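# Seat the cable runway's far end on the bracket

## Task

Set the far end of the cable runway firmly on the bracket so it sits between the lugs. Then open the gripper and move the arms away. It only counts if the runway stays there without any robot holding it up.

## Robot and tools

Setup: four identical i2rt Big YAM arms, named arm1, arm2, arm3 and arm4. Each has six revolute joints, a two-finger gripper and a wrist camera. A fixed room camera, cam_high, also watches the scene. With joints 1 and 6 at zero and the hand level and pointing forward, the wrist camera rides on top of the hand and looks toward the fingertips. The hand reaches roughly 1.0 m from the joint 1 axis. Joints move at different speeds, so the path between two postures can sweep wide. Plan for that near other arms and objects.

Frame: there is one shared scene frame, with its origin on the floor and +z up. The hand point is midway between the fingertips. The hand's z axis runs along the fingers, and the fingers open and close along its y axis. Each arm's foot pose is real but never printed.

execute_actions takes two arguments. "actions" is a list holding exactly one action object, or none. With an empty list the call only returns state and images. Inside the action, each robot name maps to {"joints": {...}}. The joints dict holds absolute targets by name, not offsets: joint1_rad through joint6_rad in radians and gripper_m in metres. You may name any subset of joints and arms. Every motion in the action starts together, but they may finish at different times. An arm or joint you leave out may still be pushing toward an earlier target. Allowed ranges:
- joint1_rad from -2.879 to 2.879 (±0.045). This is base yaw; positive is counter-clockwise seen from above, and 0 faces the way the foot faces.
- joint2_rad from 0 to 3.141 (±0.14). This is the shoulder; 0 puts the upper arm pointing back and roughly level, and increasing values lift it up and then forward.
- joint3_rad from 0 to 3.019 (±0.09). This is the elbow; 0 is fully folded, and increasing values open it.
- joint4_rad from -1.692 to 1.57 (±0.055). This is hand pitch; positive tilts the fingers up.
- joint5_rad from -1.57 to 1.57 (±0.03). This is sideways hand swing; positive goes to the arm's right.
- joint6_rad from -2.094 to 2.094 (±0.035). This is hand roll; positive is clockwise viewed from behind the hand.
- gripper_m from 0 to 0.093 (±0.003). This is the fingertip gap. Grip force tops out near 50 to 62 N per pad, and some grippers are weaker.
The tolerances in brackets define when a joint counts as done. "cameras" is an optional list of camera names (arm1_cam_wrist, arm2_cam_wrist, arm3_cam_wrist, arm4_cam_wrist, cam_high, or "all"). Leaving it out, null or ["all"] returns every camera, and [] returns none. An unknown key, unknown camera or out-of-range number rejects the whole call, and nothing moves.

wait: seconds, from 0 to 10. It commands nothing new and returns the same state and images as an empty action.

zoom_image: camera (one camera name) and region [x0, y0, x1, y1] in pixels of that camera's most recent full image. The origin is the top-left corner, and the region can be at most 504x504. Wrist images are 616x616; cam_high is 896x504.

read_manual: section, "licences" only. It returns licence text and moves nothing.

finished_scene: scene, the number of the current scene. It ends that scene permanently and reports whether the goal was met. The next scene's task comes in that result. Replying with no tool call ends everything.

Reading results: each result gives robot states, including joint_positions and joint torques (the drive's raw output, with offsets and noise). Images come in the order given by the "pictures" line. joint_status describes how each commanded motion ended:
- "off_target": the joint stopped short and may still be pushing.
- "contact_stop" or "time_out": the joint holds where it stopped. A timed-out joint may keep a nearby target and keep pushing, which on_its_own will list.
- "not_followed" under "joint command not followed": the self- and inter-arm collision check blocked that arm's targets. The gripper command still runs, and the arm may retry the blocked targets later.
on_its_own lists joints you did not command this call; its "held at" value is the target, not the joint's actual position. To relieve a joint that keeps pushing, send it its reported position. A very small change of target may not move a joint at all. Loaded joints tend to sag. Camera calibration is given per camera (K, distortion, T_world_to_cam) but is only approximate. Wrist camera poses also inherit errors from the joint readings.

Hazards: the arms do not stop on contact and can press hard. Sustained pushing heats the motors. A MOTOR HOT line appears at 85 °C. At 100 °C an OVER-TEMPERATURE FAULT drops that whole arm, and its unreached keys read limit_stop_at_motor_heat; resend those targets. A hard squeeze between two robots fails the task immediately, and a hard collision may too. Nothing reports robot-to-robot contact, and the collision check ignores fingers, gripper housings and wrist cameras. An object touching a robot is fine. The arms do not wait for one another. Do not knock anything out of the work area or onto the floor. Avoid drops, slips, slams and heavy shoves. Loose objects may occasionally get a small push from outside. The robot holds the last command while you are thinking. Before finishing, release the runway and move clear, and confirm it rests on the bracket between the lugs.

Each tool is called after "Request:" as name([rows], argument=value, ...), one row to a line, values as JSON.

## Session

Request:
execute_actions(actions=[])

Scene clock: 0.00 s.
Joint torques (N m, as the arm reports them, + toward a larger angle): no reading
arm1.joint_positions: joint1_rad=+0.215 joint2_rad=+0.454 joint3_rad=+1.299 joint4_rad=-1.464 joint5_rad=+0.195 joint6_rad=-0.068 gripper_m=+0.095
arm1.joint_status: not commanded
arm1.hand: x=-0.9776 y=-0.3190 z=+1.3511 quat_wxyz=(-0.382, +0.640, -0.610, -0.268) (m; scene frame)
arm2.joint_positions: joint1_rad=-0.141 joint2_rad=+0.465 joint3_rad=+1.379 joint4_rad=-1.281 joint5_rad=-0.254 joint6_rad=+0.146 gripper_m=+0.094
arm2.joint_status: not commanded
arm2.hand: x=-0.2952 y=+0.3457 z=+1.3980 quat_wxyz=(-0.465, -0.627, -0.528, +0.334) (m; scene frame)
arm3.joint_positions: joint1_rad=+0.278 joint2_rad=+0.579 joint3_rad=+1.444 joint4_rad=-1.276 joint5_rad=+0.095 joint6_rad=-0.255 gripper_m=+0.095
arm3.joint_status: not commanded
arm3.hand: x=+0.5441 y=-0.3368 z=+1.4301 quat_wxyz=(-0.384, +0.744, -0.383, -0.391) (m; scene frame)
arm4.joint_positions: joint1_rad=+0.121 joint2_rad=+0.648 joint3_rad=+1.424 joint4_rad=-1.435 joint5_rad=+0.013 joint6_rad=+0.225 gripper_m=+0.094
arm4.joint_status: not commanded
arm4.hand: x=+1.2628 y=+0.2766 z=+1.3256 quat_wxyz=(-0.369, -0.642, -0.627, +0.241) (m; scene frame)
pictures: arm1_cam_wrist, arm2_cam_wrist, arm3_cam_wrist, arm4_cam_wrist, cam_high
Images, in order (width x height): arm1_cam_wrist 616x616, arm2_cam_wrist 616x616, arm3_cam_wrist 616x616, arm4_cam_wrist 616x616, cam_high 896x504.

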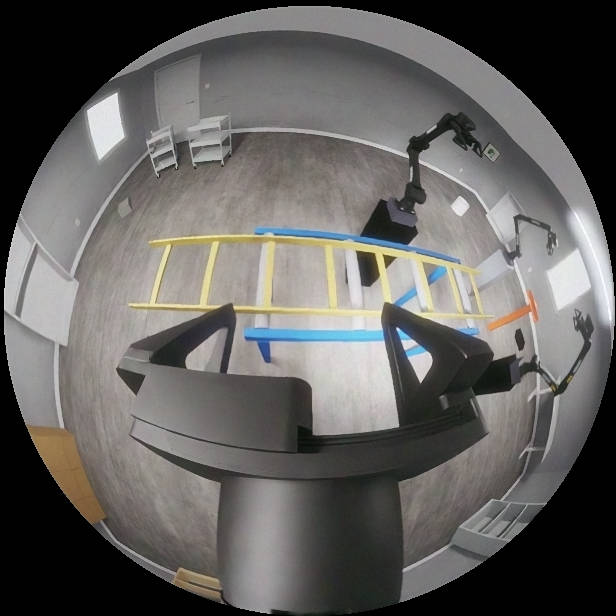

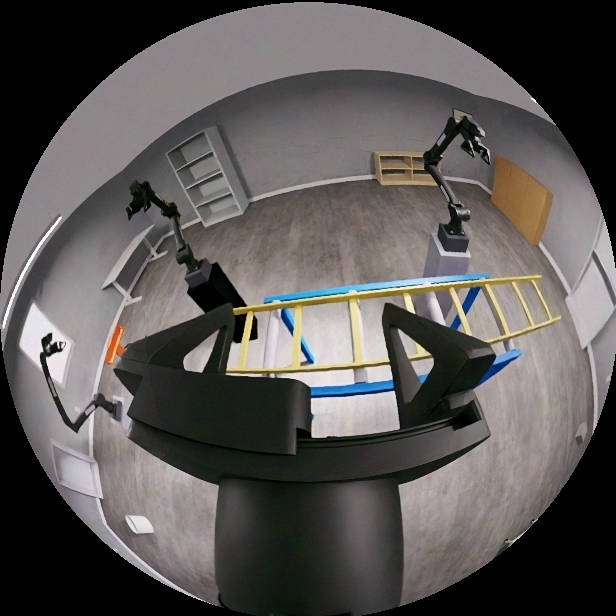

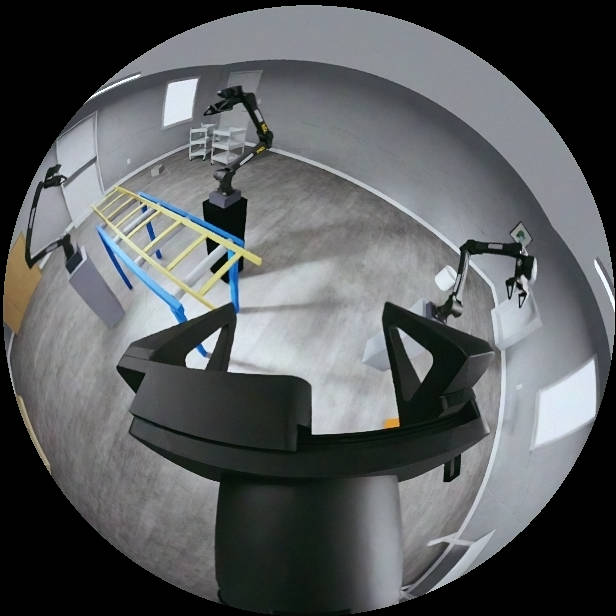

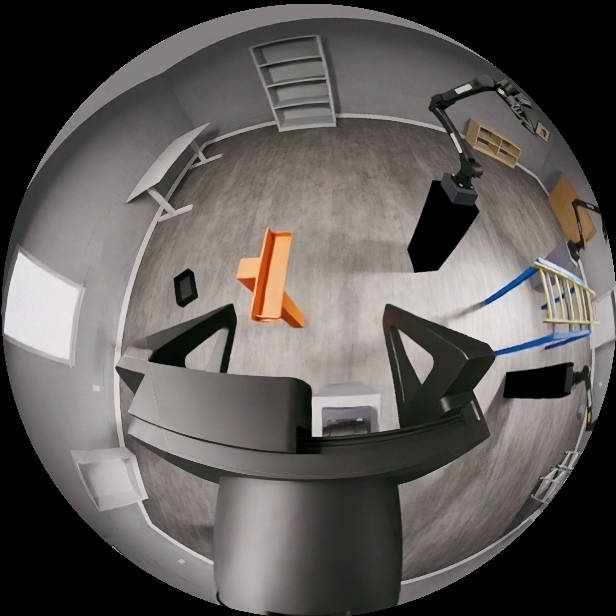

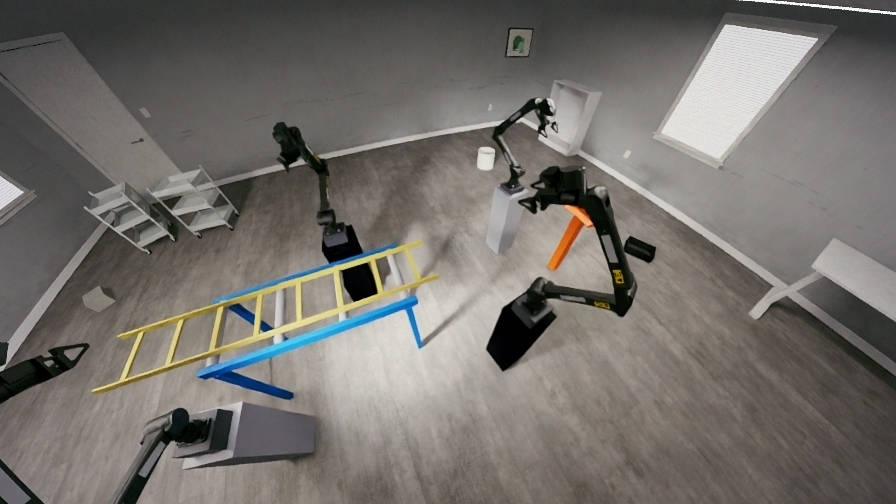

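Request:
zoom_image(camera="cam_high", region=[80, 200, 480, 425])

Request:
zoom_image(camera="arm4_cam_wrist", region=[200, 200, 360, 360])

Request:
zoom_image(camera="arm1_cam_wrist", region=[120, 200, 560, 380])

Region (80, 200, 480, 425) of cam_high's 896x504 image, scaled by 1.260, with more detail than that image has; it fills the top 284 rows of this view, and the rest is white.

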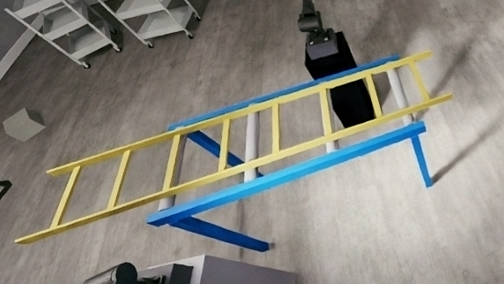

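Region (200, 200, 360, 360) of arm4_cam_wrist's 616x616 image, scaled by 3.150, with more detail than that image has.

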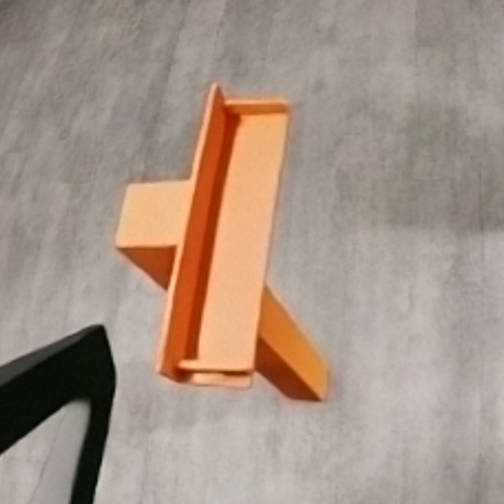

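Region (120, 200, 560, 380) of arm1_cam_wrist's 616x616 image, scaled by 1.145, with more detail than that image has; it fills the top 206 rows of this view, and the rest is white.

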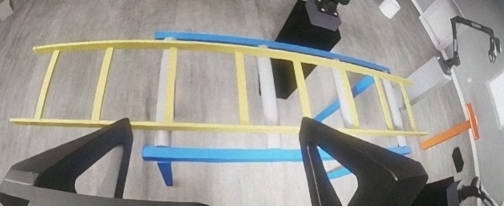

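Request:
execute_actions([
  {"arm3":{"joints":{"joint1_rad":0.628,"joint2_rad":2.2,"joint3_rad":2.15,"joint4_rad":-1.51,"joint5_rad":0,"joint6_rad":0.77}},"arm4":{"joints":{"joint1_rad":-0.3,"joint2_rad":1.3,"joint3_rad":0.9,"joint4_rad":-0.3,"joint5_rad":-0.8,"joint6_rad":0}}},
], cameras=["arm3_cam_wrist","arm4_cam_wrist","cam_high"])

Scene clock: 121.90 s.
Joint torques (N m, as the arm reports them, + toward a larger angle): arm1=[-2.03  4.87 10.85  1.38  0.12 -0.04] | arm2=[-1.59  4.07  8.29  2.17 -0.07 -0.04] | arm3=[  0.57 -26.45  12.91  -0.18  -0.01   0.13] | arm4=[ -1.34 -10.49  10.85   2.06  -0.35  -0.25]
arm1.joint_positions: joint1_rad=+0.215 joint2_rad=+0.454 joint3_rad=+1.299 joint4_rad=-1.464 joint5_rad=+0.195 joint6_rad=-0.068 gripper_m=+0.095
arm1.joint_status: not commanded
arm1.hand: x=-0.9776 y=-0.3190 z=+1.3511 quat_wxyz=(-0.382, +0.640, -0.610, -0.268) (m; scene frame)
arm2.joint_positions: joint1_rad=-0.141 joint2_rad=+0.465 joint3_rad=+1.379 joint4_rad=-1.281 joint5_rad=-0.254 joint6_rad=+0.146 gripper_m=+0.094
arm2.joint_status: not commanded
arm2.hand: x=-0.2952 y=+0.3457 z=+1.3980 quat_wxyz=(-0.465, -0.627, -0.528, +0.334) (m; scene frame)
arm3.joint_positions: joint1_rad=+0.617 joint2_rad=+2.198 joint3_rad=+2.127 joint4_rad=-1.497 joint5_rad=+0.003 joint6_rad=+0.757 gripper_m=+0.095
arm3.joint_status: all done
arm3.hand: x=+0.1497 y=-0.0473 z=+0.9648 quat_wxyz=(-0.003, +0.709, -0.705, +0.001) (m; scene frame)
arm4.joint_positions: joint1_rad=-0.296 joint2_rad=+1.302 joint3_rad=+0.873 joint4_rad=-0.315 joint5_rad=-0.798 joint6_rad=+0.012 gripper_m=+0.094
arm4.joint_status: all done
arm4.hand: x=+1.2411 y=+0.0081 z=+1.0185 quat_wxyz=(-0.511, -0.561, -0.649, +0.059) (m; scene frame)
pictures: arm3_cam_wrist, arm4_cam_wrist, cam_high
camera_calibration (this result's frames):
arm3_cam_wrist: T_world_to_cam=[[0.999938, 0.00924074, 0.00622928, -0.15334], [0.00396544, -0.817413, 0.576039, -0.591566], [0.0104149, -0.575979, -0.817398, 0.879915], [0, 0, 0, 1]] pos_world=[0.146512, 0.0246762, 1.06096]
arm4_cam_wrist: T_world_to_cam=[[-0.780638, -0.374189, -0.500586, 1.48258], [-0.229852, 0.916715, -0.326805, 0.618038], [0.581181, -0.140056, -0.801631, 0.218076], [0, 0, 0, 1]] pos_world=[1.17268, 0.0187445, 1.11895]
Images, in order (width x height): arm3_cam_wrist 616x616, arm4_cam_wrist 616x616, cam_high 896x504.

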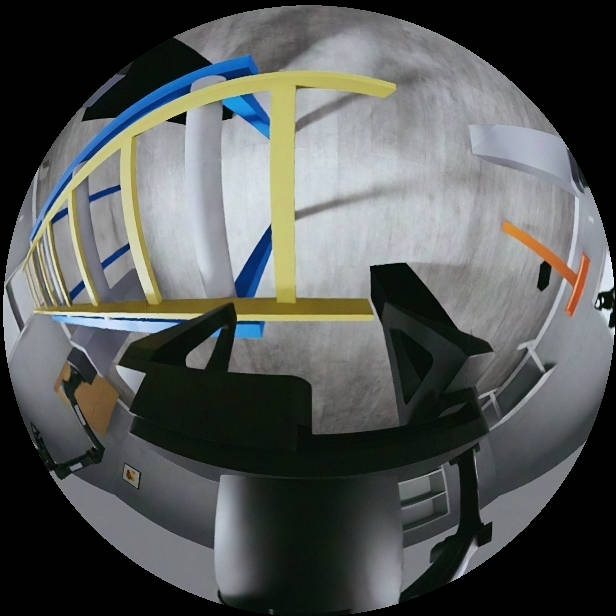

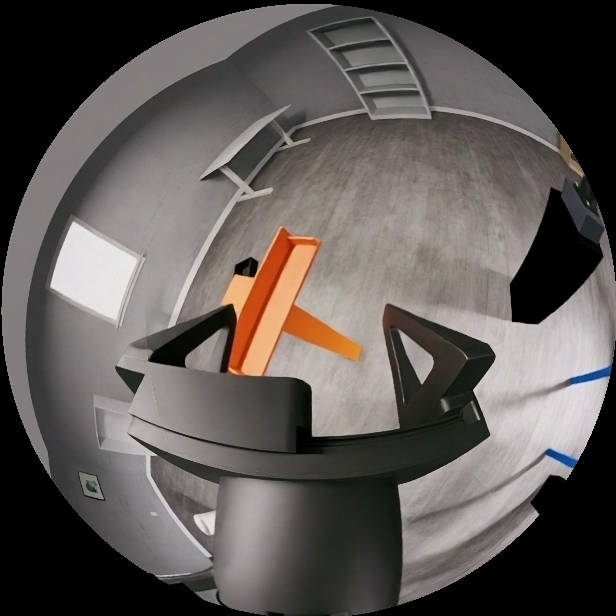

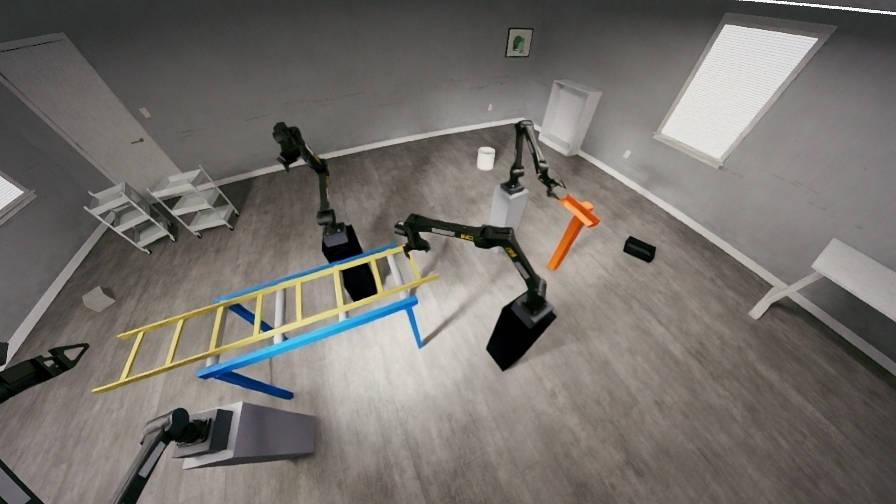

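Request:
zoom_image(camera="arm3_cam_wrist", region=[180, 50, 420, 340])

Request:
zoom_image(camera="arm4_cam_wrist", region=[200, 210, 380, 390])

Request:
zoom_image(camera="cam_high", region=[530, 180, 630, 280])

Region (180, 50, 420, 340) of arm3_cam_wrist's 616x616 image, scaled by 1.738, with more detail than that image has; it fills the left 417 columns of this view, and the rest is white.

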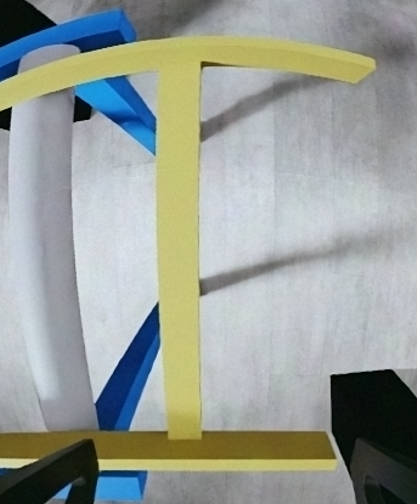

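Region (200, 210, 380, 390) of arm4_cam_wrist's 616x616 image, scaled by 2.800, with more detail than that image has.

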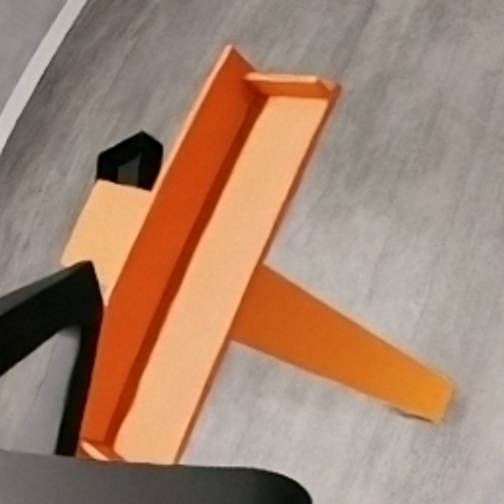

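Region (530, 180, 630, 280) of cam_high's 896x504 image, scaled by 5.040, with more detail than that image has.

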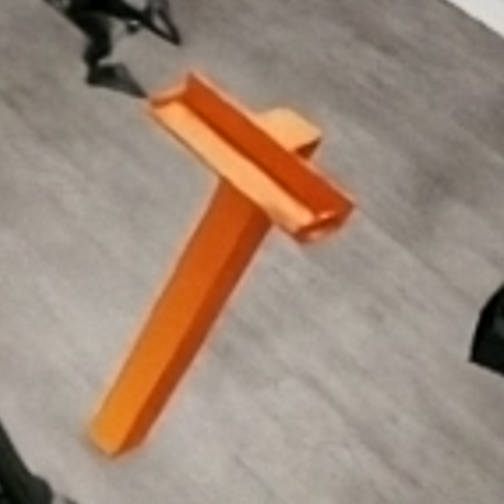

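Request:
execute_actions([
  {"arm3":{"joints":{"joint1_rad":0.668,"joint2_rad":2.07,"joint3_rad":1.69,"joint4_rad":-0.83,"joint6_rad":0.81}}},
], cameras=[])

Request:
execute_actions([
  {"arm3":{"joints":{"joint2_rad":2.205}}},
], cameras=["arm3_cam_wrist","cam_high"])

Scene clock: 234.60 s.
Joint torques (N m, as the arm reports them, + toward a larger angle): arm1=[-2.1   4.87 10.85  1.44  0.12 -0.06] | arm2=[-1.53  4.09  8.32  2.18 -0.07 -0.04] | arm3=[ -0.32 -22.14  11.2    1.43  -0.01   0.13] | arm4=[ -1.35 -10.37  10.79   2.06  -0.34  -0.26]
arm1.joint_positions: joint1_rad=+0.215 joint2_rad=+0.454 joint3_rad=+1.299 joint4_rad=-1.464 joint5_rad=+0.195 joint6_rad=-0.068 gripper_m=+0.095
arm1.joint_status: not commanded
arm1.hand: x=-0.9776 y=-0.3190 z=+1.3511 quat_wxyz=(-0.382, +0.640, -0.610, -0.268) (m; scene frame)
arm2.joint_positions: joint1_rad=-0.141 joint2_rad=+0.465 joint3_rad=+1.379 joint4_rad=-1.281 joint5_rad=-0.254 joint6_rad=+0.146 gripper_m=+0.094
arm2.joint_status: not commanded
arm2.hand: x=-0.2952 y=+0.3457 z=+1.3980 quat_wxyz=(-0.465, -0.627, -0.528, +0.334) (m; scene frame)
arm3.joint_positions: joint1_rad=+0.667 joint2_rad=+2.048 joint3_rad=+1.684 joint4_rad=-0.846 joint5_rad=+0.003 joint6_rad=+0.798 gripper_m=+0.095
arm3.joint_status: all done
arm3.hand: x=+0.1120 y=-0.0583 z=+0.9103 quat_wxyz=(+0.001, +0.701, -0.691, -0.177) (m; scene frame)
arm4.joint_positions: joint1_rad=-0.296 joint2_rad=+1.302 joint3_rad=+0.873 joint4_rad=-0.315 joint5_rad=-0.798 joint6_rad=+0.012 gripper_m=+0.094
arm4.joint_status: not commanded
arm4.hand: x=+1.2411 y=+0.0081 z=+1.0185 quat_wxyz=(-0.511, -0.561, -0.649, +0.059) (m; scene frame)
pictures: none
No camera images: the call's "cameras" was empty. Leave "cameras" out to get every camera's image.

Scene clock: 236.07 s.
Joint torques (N m, as the arm reports them, + toward a larger angle): arm1=[-2.09  4.91 10.85  1.4   0.11 -0.04] | arm2=[-1.61  4.05  8.31  2.17 -0.07 -0.04] | arm3=[ -0.17 -23.99  10.31   1.07   0.     0.14] | arm4=[ -1.35 -10.46  10.89   2.11  -0.34  -0.25]
arm1.joint_positions: joint1_rad=+0.215 joint2_rad=+0.454 joint3_rad=+1.299 joint4_rad=-1.464 joint5_rad=+0.195 joint6_rad=-0.068 gripper_m=+0.095
arm1.joint_status: not commanded
arm1.hand: x=-0.9776 y=-0.3190 z=+1.3511 quat_wxyz=(-0.382, +0.640, -0.610, -0.268) (m; scene frame)
arm2.joint_positions: joint1_rad=-0.141 joint2_rad=+0.465 joint3_rad=+1.379 joint4_rad=-1.281 joint5_rad=-0.254 joint6_rad=+0.146 gripper_m=+0.094
arm2.joint_status: not commanded
arm2.hand: x=-0.2952 y=+0.3457 z=+1.3980 quat_wxyz=(-0.465, -0.627, -0.528, +0.334) (m; scene frame)
arm3.joint_positions: joint1_rad=+0.667 joint2_rad=+2.193 joint3_rad=+1.682 joint4_rad=-0.842 joint5_rad=+0.003 joint6_rad=+0.798 gripper_m=+0.095
arm3.joint_status: all done
arm3.hand: x=+0.1241 y=-0.0694 z=+0.8118 quat_wxyz=(+0.000, +0.708, -0.698, -0.106) (m; scene frame)
arm4.joint_positions: joint1_rad=-0.296 joint2_rad=+1.302 joint3_rad=+0.873 joint4_rad=-0.315 joint5_rad=-0.798 joint6_rad=+0.012 gripper_m=+0.094
arm4.joint_status: not commanded
arm4.hand: x=+1.2411 y=+0.0081 z=+1.0185 quat_wxyz=(-0.511, -0.561, -0.649, +0.059) (m; scene frame)
pictures: arm3_cam_wrist, cam_high
camera_calibration (this result's frames):
arm3_cam_wrist: T_world_to_cam=[[0.988833, 0.0292675, -0.146124, -0.000115488], [0.0916328, -0.892673, 0.441292, -0.428088], [-0.117525, -0.449754, -0.885386, 0.822238], [0, 0, 0, 1]] pos_world=[0.135975, -0.0123339, 0.916894]
Images, in order (width x height): arm3_cam_wrist 616x616, cam_high 896x504.

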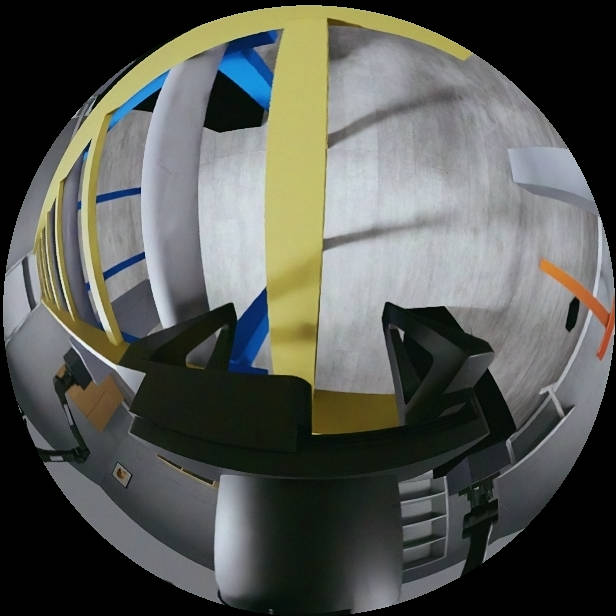

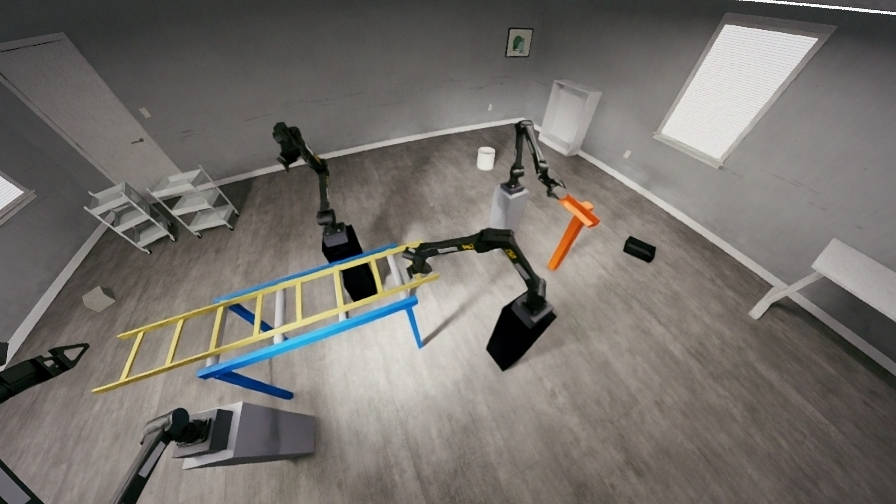

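Request:
execute_actions([
  {"arm3":{"joints":{"joint2_rad":2.24,"gripper_m":0.065}}},
], cameras=[])

Request:
execute_actions([
  {"arm3":{"joints":{"joint1_rad":0.37,"joint4_rad":-0.95,"joint6_rad":0.51}}},
], cameras=["arm3_cam_wrist","cam_high"])

Scene clock: 243.80 s.
Joint torques (N m, as the arm reports them, + toward a larger angle): arm1=[-2.1   4.89 10.83  1.44  0.12 -0.04] | arm2=[-1.58  4.09  8.31  2.19 -0.07 -0.04] | arm3=[ -0.18 -20.72  10.35   1.07   0.     0.13] | arm4=[ -1.34 -10.45  10.86   2.    -0.35  -0.26]
arm1.joint_positions: joint1_rad=+0.215 joint2_rad=+0.454 joint3_rad=+1.299 joint4_rad=-1.464 joint5_rad=+0.195 joint6_rad=-0.068 gripper_m=+0.095
arm1.joint_status: not commanded
arm1.hand: x=-0.9776 y=-0.3190 z=+1.3511 quat_wxyz=(-0.382, +0.640, -0.610, -0.268) (m; scene frame)
arm2.joint_positions: joint1_rad=-0.141 joint2_rad=+0.465 joint3_rad=+1.379 joint4_rad=-1.281 joint5_rad=-0.254 joint6_rad=+0.146 gripper_m=+0.094
arm2.joint_status: not commanded
arm2.hand: x=-0.2952 y=+0.3457 z=+1.3980 quat_wxyz=(-0.465, -0.627, -0.528, +0.334) (m; scene frame)
arm3.joint_positions: joint1_rad=+0.667 joint2_rad=+2.193 joint3_rad=+1.682 joint4_rad=-0.842 joint5_rad=+0.003 joint6_rad=+0.798 gripper_m=+0.065
arm3.joint_status: all done
arm3.hand: x=+0.1241 y=-0.0694 z=+0.8118 quat_wxyz=(+0.000, +0.708, -0.698, -0.106) (m; scene frame)
arm4.joint_positions: joint1_rad=-0.296 joint2_rad=+1.302 joint3_rad=+0.873 joint4_rad=-0.315 joint5_rad=-0.798 joint6_rad=+0.012 gripper_m=+0.094
arm4.joint_status: not commanded
arm4.hand: x=+1.2411 y=+0.0081 z=+1.0185 quat_wxyz=(-0.511, -0.561, -0.649, +0.059) (m; scene frame)
pictures: none
No camera images: the call's "cameras" was empty. Leave "cameras" out to get every camera's image.

Scene clock: 246.03 s.
Joint torques (N m, as the arm reports them, + toward a larger angle): arm1=[-2.17  4.99 10.83  1.42  0.12 -0.04] | arm2=[-1.6   4.04  8.29  2.18 -0.08 -0.05] | arm3=[  0.24 -20.5   10.77   0.92  -0.04   0.02] | arm4=[ -1.53 -10.46  10.86   2.08  -0.35  -0.24]
arm1.joint_positions: joint1_rad=+0.215 joint2_rad=+0.454 joint3_rad=+1.299 joint4_rad=-1.464 joint5_rad=+0.195 joint6_rad=-0.068 gripper_m=+0.095
arm1.joint_status: not commanded
arm1.hand: x=-0.9776 y=-0.3190 z=+1.3511 quat_wxyz=(-0.382, +0.640, -0.610, -0.268) (m; scene frame)
arm2.joint_positions: joint1_rad=-0.141 joint2_rad=+0.465 joint3_rad=+1.379 joint4_rad=-1.281 joint5_rad=-0.254 joint6_rad=+0.146 gripper_m=+0.094
arm2.joint_status: not commanded
arm2.hand: x=-0.2952 y=+0.3457 z=+1.3980 quat_wxyz=(-0.465, -0.627, -0.528, +0.334) (m; scene frame)
arm3.joint_positions: joint1_rad=+0.363 joint2_rad=+2.195 joint3_rad=+1.673 joint4_rad=-0.963 joint5_rad=+0.003 joint6_rad=+0.513 gripper_m=+0.065
arm3.joint_status: all done
arm3.hand: x=+0.3039 y=+0.0282 z=+0.8037 quat_wxyz=(-0.014, +0.705, -0.708, -0.039) (m; scene frame)
arm4.joint_positions: joint1_rad=-0.296 joint2_rad=+1.302 joint3_rad=+0.873 joint4_rad=-0.315 joint5_rad=-0.798 joint6_rad=+0.012 gripper_m=+0.094
arm4.joint_status: not commanded
arm4.hand: x=+1.2411 y=+0.0081 z=+1.0185 quat_wxyz=(-0.511, -0.561, -0.649, +0.059) (m; scene frame)
pictures: arm3_cam_wrist, cam_high
camera_calibration (this result's frames):
arm3_cam_wrist: T_world_to_cam=[[0.999452, 0.000923506, -0.0331003, -0.275212], [0.017846, -0.85704, 0.514941, -0.391606], [-0.0278928, -0.515249, -0.856587, 0.831598], [0, 0, 0, 1]] pos_world=[0.305245, 0.0931122, 0.90488]
Images, in order (width x height): arm3_cam_wrist 616x616, cam_high 896x504.

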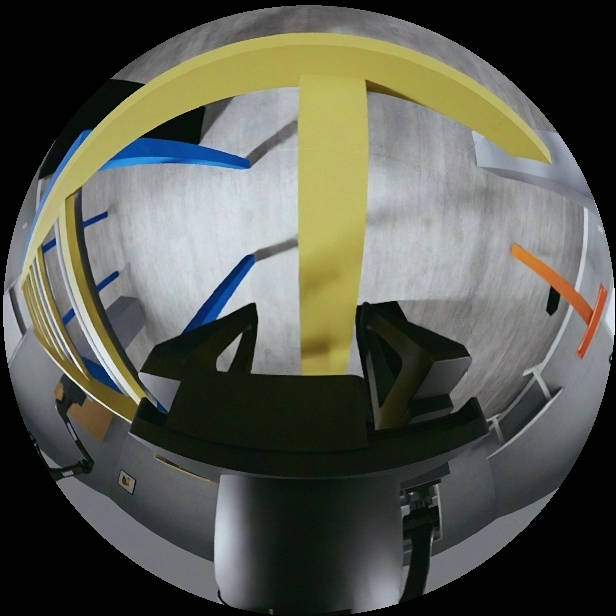

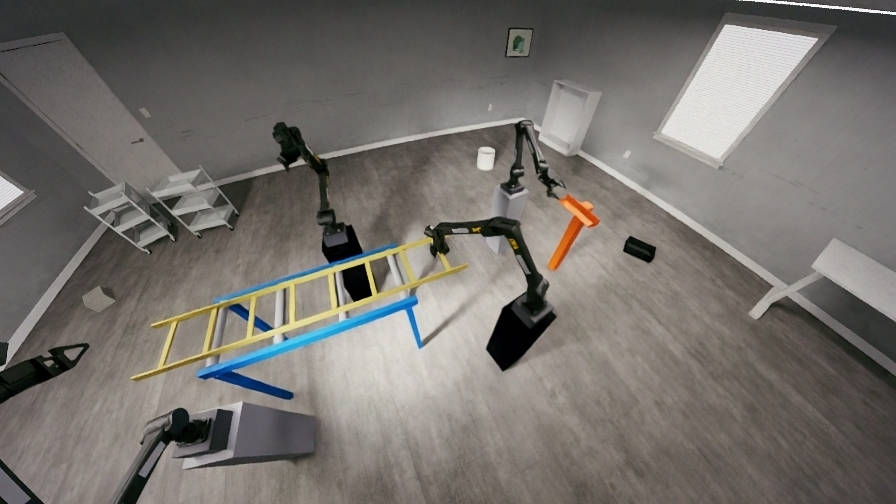

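Request:
execute_actions([
  {"arm3":{"joints":{"joint1_rad":-0.19,"joint4_rad":-1.15,"joint6_rad":-0.04}},"arm4":{"joints":{"joint1_rad":-0.35,"joint2_rad":1.75,"joint3_rad":1.45,"joint4_rad":-1.2,"joint5_rad":0,"joint6_rad":-0.35}}},
], cameras=["arm3_cam_wrist","cam_high"])

Scene clock: 275.40 s.
Joint torques (N m, as the arm reports them, + toward a larger angle): arm1=[-2.11  4.91 10.86  1.39  0.12 -0.04] | arm2=[-1.6   4.09  8.31  2.17 -0.07 -0.04] | arm3=[ -1.25 -21.87   9.22   0.07   0.2    0.03] | arm4=[ -1.7  -17.72  11.15   0.14   0.11  -0.18]
arm1.joint_positions: joint1_rad=+0.215 joint2_rad=+0.454 joint3_rad=+1.299 joint4_rad=-1.464 joint5_rad=+0.195 joint6_rad=-0.068 gripper_m=+0.095
arm1.joint_status: not commanded
arm1.hand: x=-0.9776 y=-0.3190 z=+1.3511 quat_wxyz=(-0.382, +0.640, -0.610, -0.268) (m; scene frame)
arm2.joint_positions: joint1_rad=-0.141 joint2_rad=+0.465 joint3_rad=+1.379 joint4_rad=-1.281 joint5_rad=-0.254 joint6_rad=+0.146 gripper_m=+0.094
arm2.joint_status: not commanded
arm2.hand: x=-0.2952 y=+0.3457 z=+1.3980 quat_wxyz=(-0.465, -0.627, -0.528, +0.334) (m; scene frame)
arm3.joint_positions: joint1_rad=-0.178 joint2_rad=+2.212 joint3_rad=+1.686 joint4_rad=-1.148 joint5_rad=-0.004 joint6_rad=-0.037 gripper_m=+0.065
arm3.joint_status: all done
arm3.hand: x=+0.6394 y=+0.0676 z=+0.7996 quat_wxyz=(+0.038, +0.708, -0.705, +0.036) (m; scene frame)
arm4.joint_positions: joint1_rad=-0.339 joint2_rad=+1.750 joint3_rad=+1.410 joint4_rad=-1.190 joint5_rad=-0.002 joint6_rad=-0.337 gripper_m=+0.094
arm4.joint_status: all done
arm4.hand: x=+1.0890 y=-0.0096 z=+0.9128 quat_wxyz=(-0.012, -0.676, -0.737, +0.016) (m; scene frame)
pictures: arm3_cam_wrist, cam_high
camera_calibration (this result's frames):
arm3_cam_wrist: T_world_to_cam=[[0.999969, 0.00762322, -0.00197517, -0.636392], [0.00703261, -0.751599, 0.659583, -0.477648], [0.00354361, -0.659576, -0.751629, 0.763441], [0, 0, 0, 1]] pos_world=[0.637026, 0.149399, 0.887616]
Images, in order (width x height): arm3_cam_wrist 616x616, cam_high 896x504.

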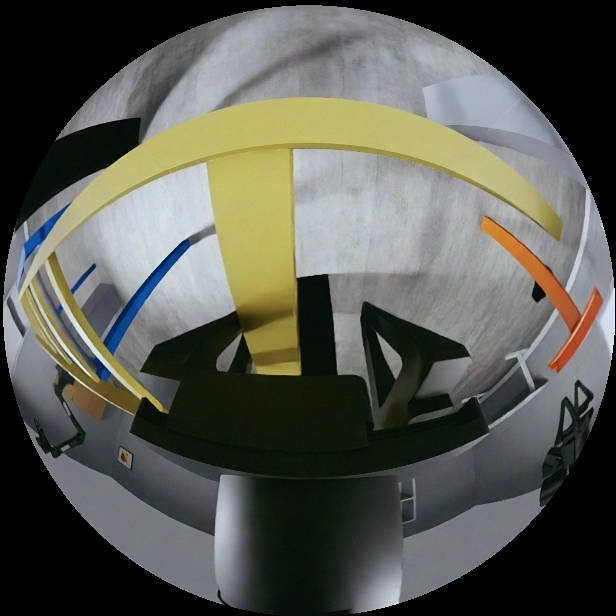

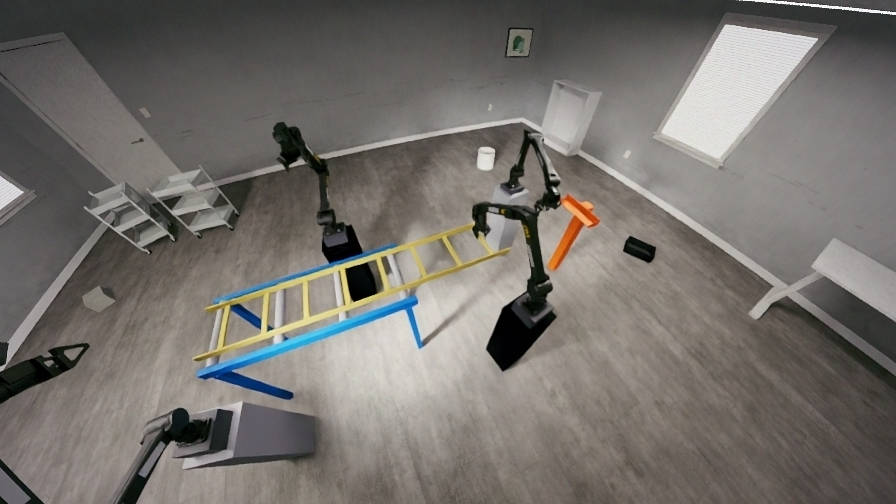

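Request:
execute_actions([
  {"arm3":{"joints":{"joint2_rad":1.95,"gripper_m":0.09}}},
], cameras=[])

Request:
execute_actions([
  {"arm3":{"joints":{"joint1_rad":0.25,"joint3_rad":1.49,"joint4_rad":-0.95,"joint6_rad":0.4}}},
], cameras=[])

Request:
execute_actions([
  {"arm3":{"joints":{"joint2_rad":2.115}}},
], cameras=["arm3_cam_wrist","cam_high"])

Scene clock: 288.60 s.
Joint torques (N m, as the arm reports them, + toward a larger angle): arm1=[-2.22  4.95 10.83  1.41  0.12 -0.04] | arm2=[-1.62  4.09  8.3   2.18 -0.07 -0.04] | arm3=[ -1.27 -18.09  11.72   0.58   0.2    0.02] | arm4=[ -1.9  -17.74  11.17   0.11   0.09  -0.2 ]
arm1.joint_positions: joint1_rad=+0.215 joint2_rad=+0.454 joint3_rad=+1.299 joint4_rad=-1.464 joint5_rad=+0.195 joint6_rad=-0.068 gripper_m=+0.095
arm1.joint_status: not commanded
arm1.hand: x=-0.9776 y=-0.3190 z=+1.3511 quat_wxyz=(-0.382, +0.640, -0.610, -0.268) (m; scene frame)
arm2.joint_positions: joint1_rad=-0.141 joint2_rad=+0.465 joint3_rad=+1.379 joint4_rad=-1.281 joint5_rad=-0.254 joint6_rad=+0.146 gripper_m=+0.094
arm2.joint_status: not commanded
arm2.hand: x=-0.2952 y=+0.3457 z=+1.3980 quat_wxyz=(-0.465, -0.627, -0.528, +0.334) (m; scene frame)
arm3.joint_positions: joint1_rad=-0.178 joint2_rad=+1.911 joint3_rad=+1.679 joint4_rad=-1.148 joint5_rad=-0.004 joint6_rad=-0.037 gripper_m=+0.090
arm3.joint_status: all done
arm3.hand: x=+0.6393 y=+0.0905 z=+0.9781 quat_wxyz=(-0.070, +0.706, -0.702, -0.064) (m; scene frame)
arm4.joint_positions: joint1_rad=-0.339 joint2_rad=+1.750 joint3_rad=+1.410 joint4_rad=-1.190 joint5_rad=-0.002 joint6_rad=-0.338 gripper_m=+0.094
arm4.joint_status: not commanded
arm4.hand: x=+1.0890 y=-0.0096 z=+0.9128 quat_wxyz=(-0.012, -0.676, -0.737, +0.016) (m; scene frame)
pictures: none
No camera images: the call's "cameras" was empty. Leave "cameras" out to get every camera's image.

Scene clock: 290.10 s.
Joint torques (N m, as the arm reports them, + toward a larger angle): arm1=[-2.17  4.97 10.83  1.44  0.11 -0.05] | arm2=[-1.56  4.06  8.31  2.18 -0.07 -0.04] | arm3=[ -0.18 -18.89   9.57   1.05   0.17   0.15] | arm4=[ -1.83 -17.71  11.17   0.08   0.1   -0.2 ]
arm1.joint_positions: joint1_rad=+0.215 joint2_rad=+0.454 joint3_rad=+1.299 joint4_rad=-1.464 joint5_rad=+0.195 joint6_rad=-0.068 gripper_m=+0.095
arm1.joint_status: not commanded
arm1.hand: x=-0.9776 y=-0.3190 z=+1.3511 quat_wxyz=(-0.382, +0.640, -0.610, -0.268) (m; scene frame)
arm2.joint_positions: joint1_rad=-0.141 joint2_rad=+0.465 joint3_rad=+1.379 joint4_rad=-1.281 joint5_rad=-0.254 joint6_rad=+0.146 gripper_m=+0.094
arm2.joint_status: not commanded
arm2.hand: x=-0.2952 y=+0.3457 z=+1.3980 quat_wxyz=(-0.465, -0.627, -0.528, +0.334) (m; scene frame)
arm3.joint_positions: joint1_rad=+0.251 joint2_rad=+1.928 joint3_rad=+1.492 joint4_rad=-0.963 joint5_rad=-0.002 joint6_rad=+0.388 gripper_m=+0.090
arm3.joint_status: all done
arm3.hand: x=+0.3853 y=+0.0192 z=+0.8997 quat_wxyz=(-0.033, +0.708, -0.701, -0.078) (m; scene frame)
arm4.joint_positions: joint1_rad=-0.339 joint2_rad=+1.750 joint3_rad=+1.410 joint4_rad=-1.190 joint5_rad=-0.002 joint6_rad=-0.338 gripper_m=+0.094
arm4.joint_status: not commanded
arm4.hand: x=+1.0890 y=-0.0096 z=+0.9128 quat_wxyz=(-0.012, -0.676, -0.737, +0.016) (m; scene frame)
pictures: none
No camera images: the call's "cameras" was empty. Leave "cameras" out to get every camera's image.

Scene clock: 291.37 s.
Joint torques (N m, as the arm reports them, + toward a larger angle): arm1=[-2.26  4.86 10.84  1.42  0.12 -0.06] | arm2=[-1.55  4.11  8.32  2.19 -0.07 -0.04] | arm3=[ -0.44 -22.1    9.25   0.67   0.17   0.15] | arm4=[ -1.92 -17.7   11.18   0.12   0.1   -0.2 ]
arm1.joint_positions: joint1_rad=+0.215 joint2_rad=+0.454 joint3_rad=+1.299 joint4_rad=-1.464 joint5_rad=+0.195 joint6_rad=-0.068 gripper_m=+0.095
arm1.joint_status: not commanded
arm1.hand: x=-0.9776 y=-0.3190 z=+1.3511 quat_wxyz=(-0.382, +0.640, -0.610, -0.268) (m; scene frame)
arm2.joint_positions: joint1_rad=-0.141 joint2_rad=+0.465 joint3_rad=+1.379 joint4_rad=-1.281 joint5_rad=-0.254 joint6_rad=+0.146 gripper_m=+0.094
arm2.joint_status: not commanded
arm2.hand: x=-0.2952 y=+0.3457 z=+1.3980 quat_wxyz=(-0.465, -0.627, -0.528, +0.334) (m; scene frame)
arm3.joint_positions: joint1_rad=+0.251 joint2_rad=+2.109 joint3_rad=+1.480 joint4_rad=-0.961 joint5_rad=-0.002 joint6_rad=+0.388 gripper_m=+0.090
arm3.joint_status: all done
arm3.hand: x=+0.3966 y=-0.0067 z=+0.7918 quat_wxyz=(+0.003, +0.710, -0.704, +0.010) (m; scene frame)
arm4.joint_positions: joint1_rad=-0.339 joint2_rad=+1.750 joint3_rad=+1.410 joint4_rad=-1.190 joint5_rad=-0.002 joint6_rad=-0.338 gripper_m=+0.094
arm4.joint_status: not commanded
arm4.hand: x=+1.0890 y=-0.0096 z=+0.9128 quat_wxyz=(-0.012, -0.676, -0.737, +0.016) (m; scene frame)
pictures: arm3_cam_wrist, cam_high
camera_calibration (this result's frames):
arm3_cam_wrist: T_world_to_cam=[[0.999859, 0.0127356, 0.0109296, -0.40313], [0.00375485, -0.804502, 0.593938, -0.473715], [0.016357, -0.593813, -0.804437, 0.746638], [0, 0, 0, 1]] pos_world=[0.392639, 0.0673935, 0.886386]
Images, in order (width x height): arm3_cam_wrist 616x616, cam_high 896x504.

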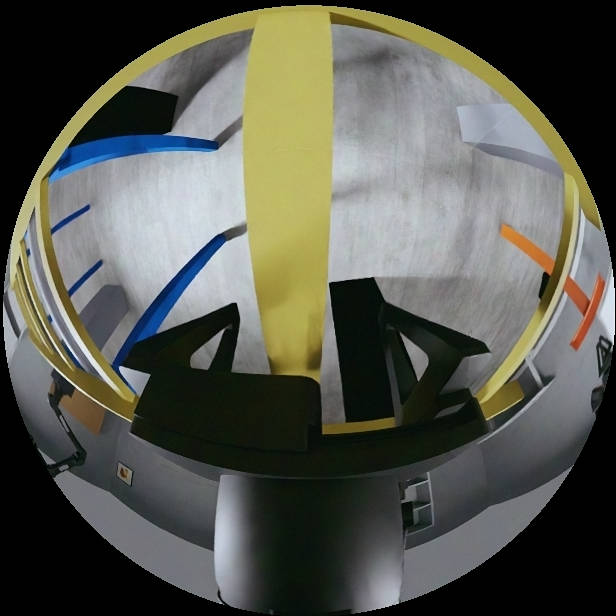

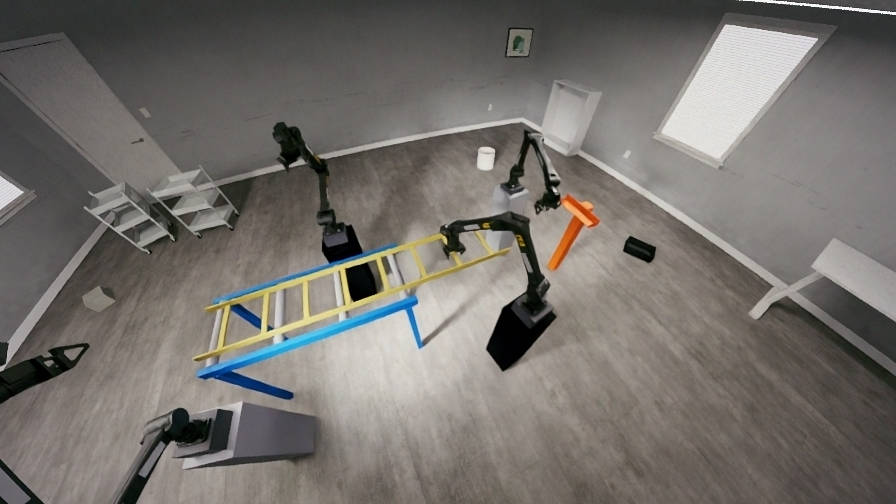

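Request:
execute_actions([
  {"arm3":{"joints":{"joint1_rad":0.05,"joint6_rad":0.19,"gripper_m":0.05}}},
], cameras=[])

Request:
execute_actions([
  {"arm3":{"joints":{"gripper_m":0.0}}},
], cameras=[])

Request:
execute_actions([
  {"arm3":{"joints":{"joint1_rad":-0.22,"joint6_rad":-0.07}}},
], cameras=["arm3_cam_wrist","cam_high"])

Scene clock: 303.27 s.
Joint torques (N m, as the arm reports them, + toward a larger angle): arm1=[-1.97  4.86 10.83  1.4   0.11 -0.05] | arm2=[-1.59  4.08  8.32  2.17 -0.07 -0.04] | arm3=[  1.01 -21.95   9.6    0.65  -0.08  -0.01] | arm4=[ -1.95 -17.92  11.16   0.2    0.1   -0.19]
arm1.joint_positions: joint1_rad=+0.215 joint2_rad=+0.454 joint3_rad=+1.299 joint4_rad=-1.464 joint5_rad=+0.195 joint6_rad=-0.068 gripper_m=+0.095
arm1.joint_status: not commanded
arm1.hand: x=-0.9776 y=-0.3190 z=+1.3511 quat_wxyz=(-0.382, +0.640, -0.610, -0.268) (m; scene frame)
arm2.joint_positions: joint1_rad=-0.141 joint2_rad=+0.465 joint3_rad=+1.379 joint4_rad=-1.281 joint5_rad=-0.254 joint6_rad=+0.146 gripper_m=+0.094
arm2.joint_status: not commanded
arm2.hand: x=-0.2952 y=+0.3457 z=+1.3980 quat_wxyz=(-0.465, -0.627, -0.528, +0.334) (m; scene frame)
arm3.joint_positions: joint1_rad=+0.040 joint2_rad=+2.109 joint3_rad=+1.477 joint4_rad=-0.961 joint5_rad=+0.003 joint6_rad=+0.198 gripper_m=+0.050
arm3.joint_status: all done
arm3.hand: x=+0.5146 y=+0.0271 z=+0.7915 quat_wxyz=(+0.004, +0.703, -0.711, +0.012) (m; scene frame)
arm4.joint_positions: joint1_rad=-0.339 joint2_rad=+1.750 joint3_rad=+1.410 joint4_rad=-1.190 joint5_rad=-0.002 joint6_rad=-0.338 gripper_m=+0.094
arm4.joint_status: not commanded
arm4.hand: x=+1.0890 y=-0.0096 z=+0.9128 quat_wxyz=(-0.012, -0.676, -0.737, +0.016) (m; scene frame)
pictures: none
No camera images: the call's "cameras" was empty. Leave "cameras" out to get every camera's image.

Scene clock: 303.87 s.
Joint torques (N m, as the arm reports them, + toward a larger angle): arm1=[-2.17  4.9  10.82  1.43  0.13 -0.04] | arm2=[-1.64  4.05  8.29  2.17 -0.07 -0.05] | arm3=[  0.47 -21.95   9.6    0.67  -0.34   0.07] | arm4=[ -1.84 -17.9   11.15   0.15   0.12  -0.19]
arm1.joint_positions: joint1_rad=+0.215 joint2_rad=+0.454 joint3_rad=+1.299 joint4_rad=-1.464 joint5_rad=+0.195 joint6_rad=-0.068 gripper_m=+0.095
arm1.joint_status: not commanded
arm1.hand: x=-0.9776 y=-0.3190 z=+1.3511 quat_wxyz=(-0.382, +0.640, -0.610, -0.268) (m; scene frame)
arm2.joint_positions: joint1_rad=-0.141 joint2_rad=+0.465 joint3_rad=+1.379 joint4_rad=-1.281 joint5_rad=-0.254 joint6_rad=+0.146 gripper_m=+0.094
arm2.joint_status: not commanded
arm2.hand: x=-0.2952 y=+0.3457 z=+1.3980 quat_wxyz=(-0.465, -0.627, -0.528, +0.334) (m; scene frame)
arm3.joint_positions: joint1_rad=+0.039 joint2_rad=+2.109 joint3_rad=+1.477 joint4_rad=-0.961 joint5_rad=+0.010 joint6_rad=+0.188 gripper_m=+0.024
arm3.joint_status: gripper_m off_target (ended at +0.024, target +0.000)
arm3.hand: x=+0.5159 y=+0.0273 z=+0.7915 quat_wxyz=(+0.001, +0.706, -0.708, +0.014) (m; scene frame)
arm4.joint_positions: joint1_rad=-0.339 joint2_rad=+1.750 joint3_rad=+1.410 joint4_rad=-1.190 joint5_rad=-0.002 joint6_rad=-0.338 gripper_m=+0.094
arm4.joint_status: not commanded
arm4.hand: x=+1.0890 y=-0.0096 z=+0.9128 quat_wxyz=(-0.012, -0.676, -0.737, +0.016) (m; scene frame)
pictures: none
No camera images: the call's "cameras" was empty. Leave "cameras" out to get every camera's image.

Scene clock: 305.93 s.
Joint torques (N m, as the arm reports them, + toward a larger angle): arm1=[-2.1   4.92 10.83  1.43  0.12 -0.04] | arm2=[-1.54  4.1   8.29  2.18 -0.07 -0.04] | arm3=[ -0.64 -24.05  10.25   0.07   0.14   0.12] | arm4=[ -1.83 -17.79  11.18   0.13   0.1   -0.19]
arm1.joint_positions: joint1_rad=+0.215 joint2_rad=+0.454 joint3_rad=+1.299 joint4_rad=-1.464 joint5_rad=+0.195 joint6_rad=-0.068 gripper_m=+0.095
arm1.joint_status: not commanded
arm1.hand: x=-0.9776 y=-0.3190 z=+1.3511 quat_wxyz=(-0.382, +0.640, -0.610, -0.268) (m; scene frame)
arm2.joint_positions: joint1_rad=-0.141 joint2_rad=+0.465 joint3_rad=+1.379 joint4_rad=-1.281 joint5_rad=-0.254 joint6_rad=+0.146 gripper_m=+0.094
arm2.joint_status: not commanded
arm2.hand: x=-0.2952 y=+0.3457 z=+1.3980 quat_wxyz=(-0.465, -0.627, -0.528, +0.334) (m; scene frame)
arm3.joint_positions: joint1_rad=-0.214 joint2_rad=+2.128 joint3_rad=+1.468 joint4_rad=-0.944 joint5_rad=-0.002 joint6_rad=-0.078 gripper_m=+0.024
arm3.joint_status: all done
arm3.hand: x=+0.6589 y=+0.0317 z=+0.7786 quat_wxyz=(+0.012, +0.711, -0.703, +0.012) (m; scene frame)
arm4.joint_positions: joint1_rad=-0.339 joint2_rad=+1.750 joint3_rad=+1.410 joint4_rad=-1.190 joint5_rad=-0.002 joint6_rad=-0.338 gripper_m=+0.094
arm4.joint_status: not commanded
arm4.hand: x=+1.0890 y=-0.0096 z=+0.9128 quat_wxyz=(-0.012, -0.676, -0.737, +0.016) (m; scene frame)
pictures: arm3_cam_wrist, cam_high
camera_calibration (this result's frames):
arm3_cam_wrist: T_world_to_cam=[[0.9999, 0.0141074, 0.000501108, -0.657739], [0.0109171, -0.795307, 0.606108, -0.450395], [0.00894918, -0.606043, -0.795382, 0.752743], [0, 0, 0, 1]] pos_world=[0.655854, 0.107271, 0.872036]
Images, in order (width x height): arm3_cam_wrist 616x616, cam_high 896x504.

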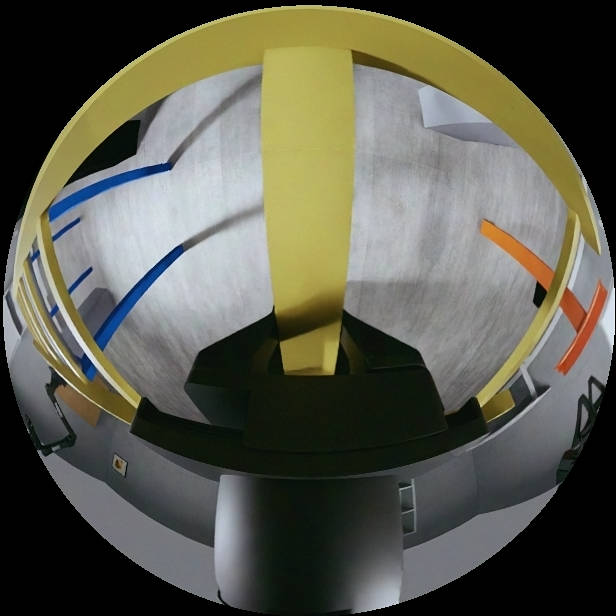

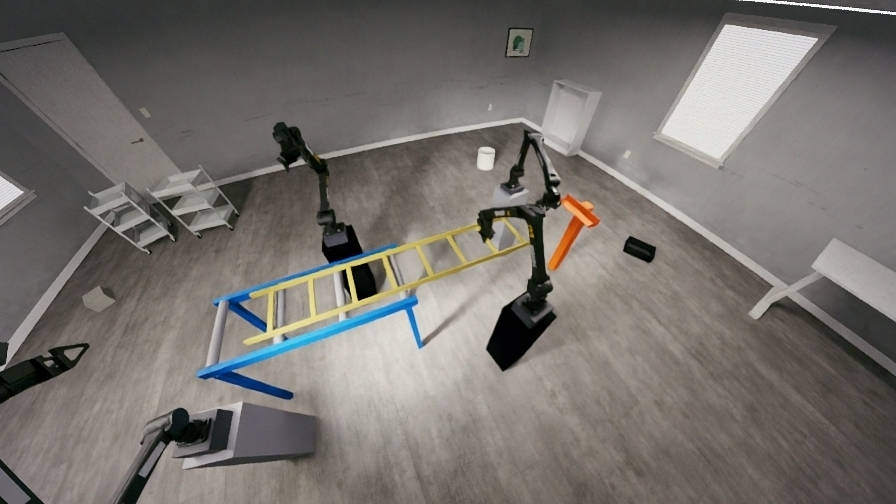

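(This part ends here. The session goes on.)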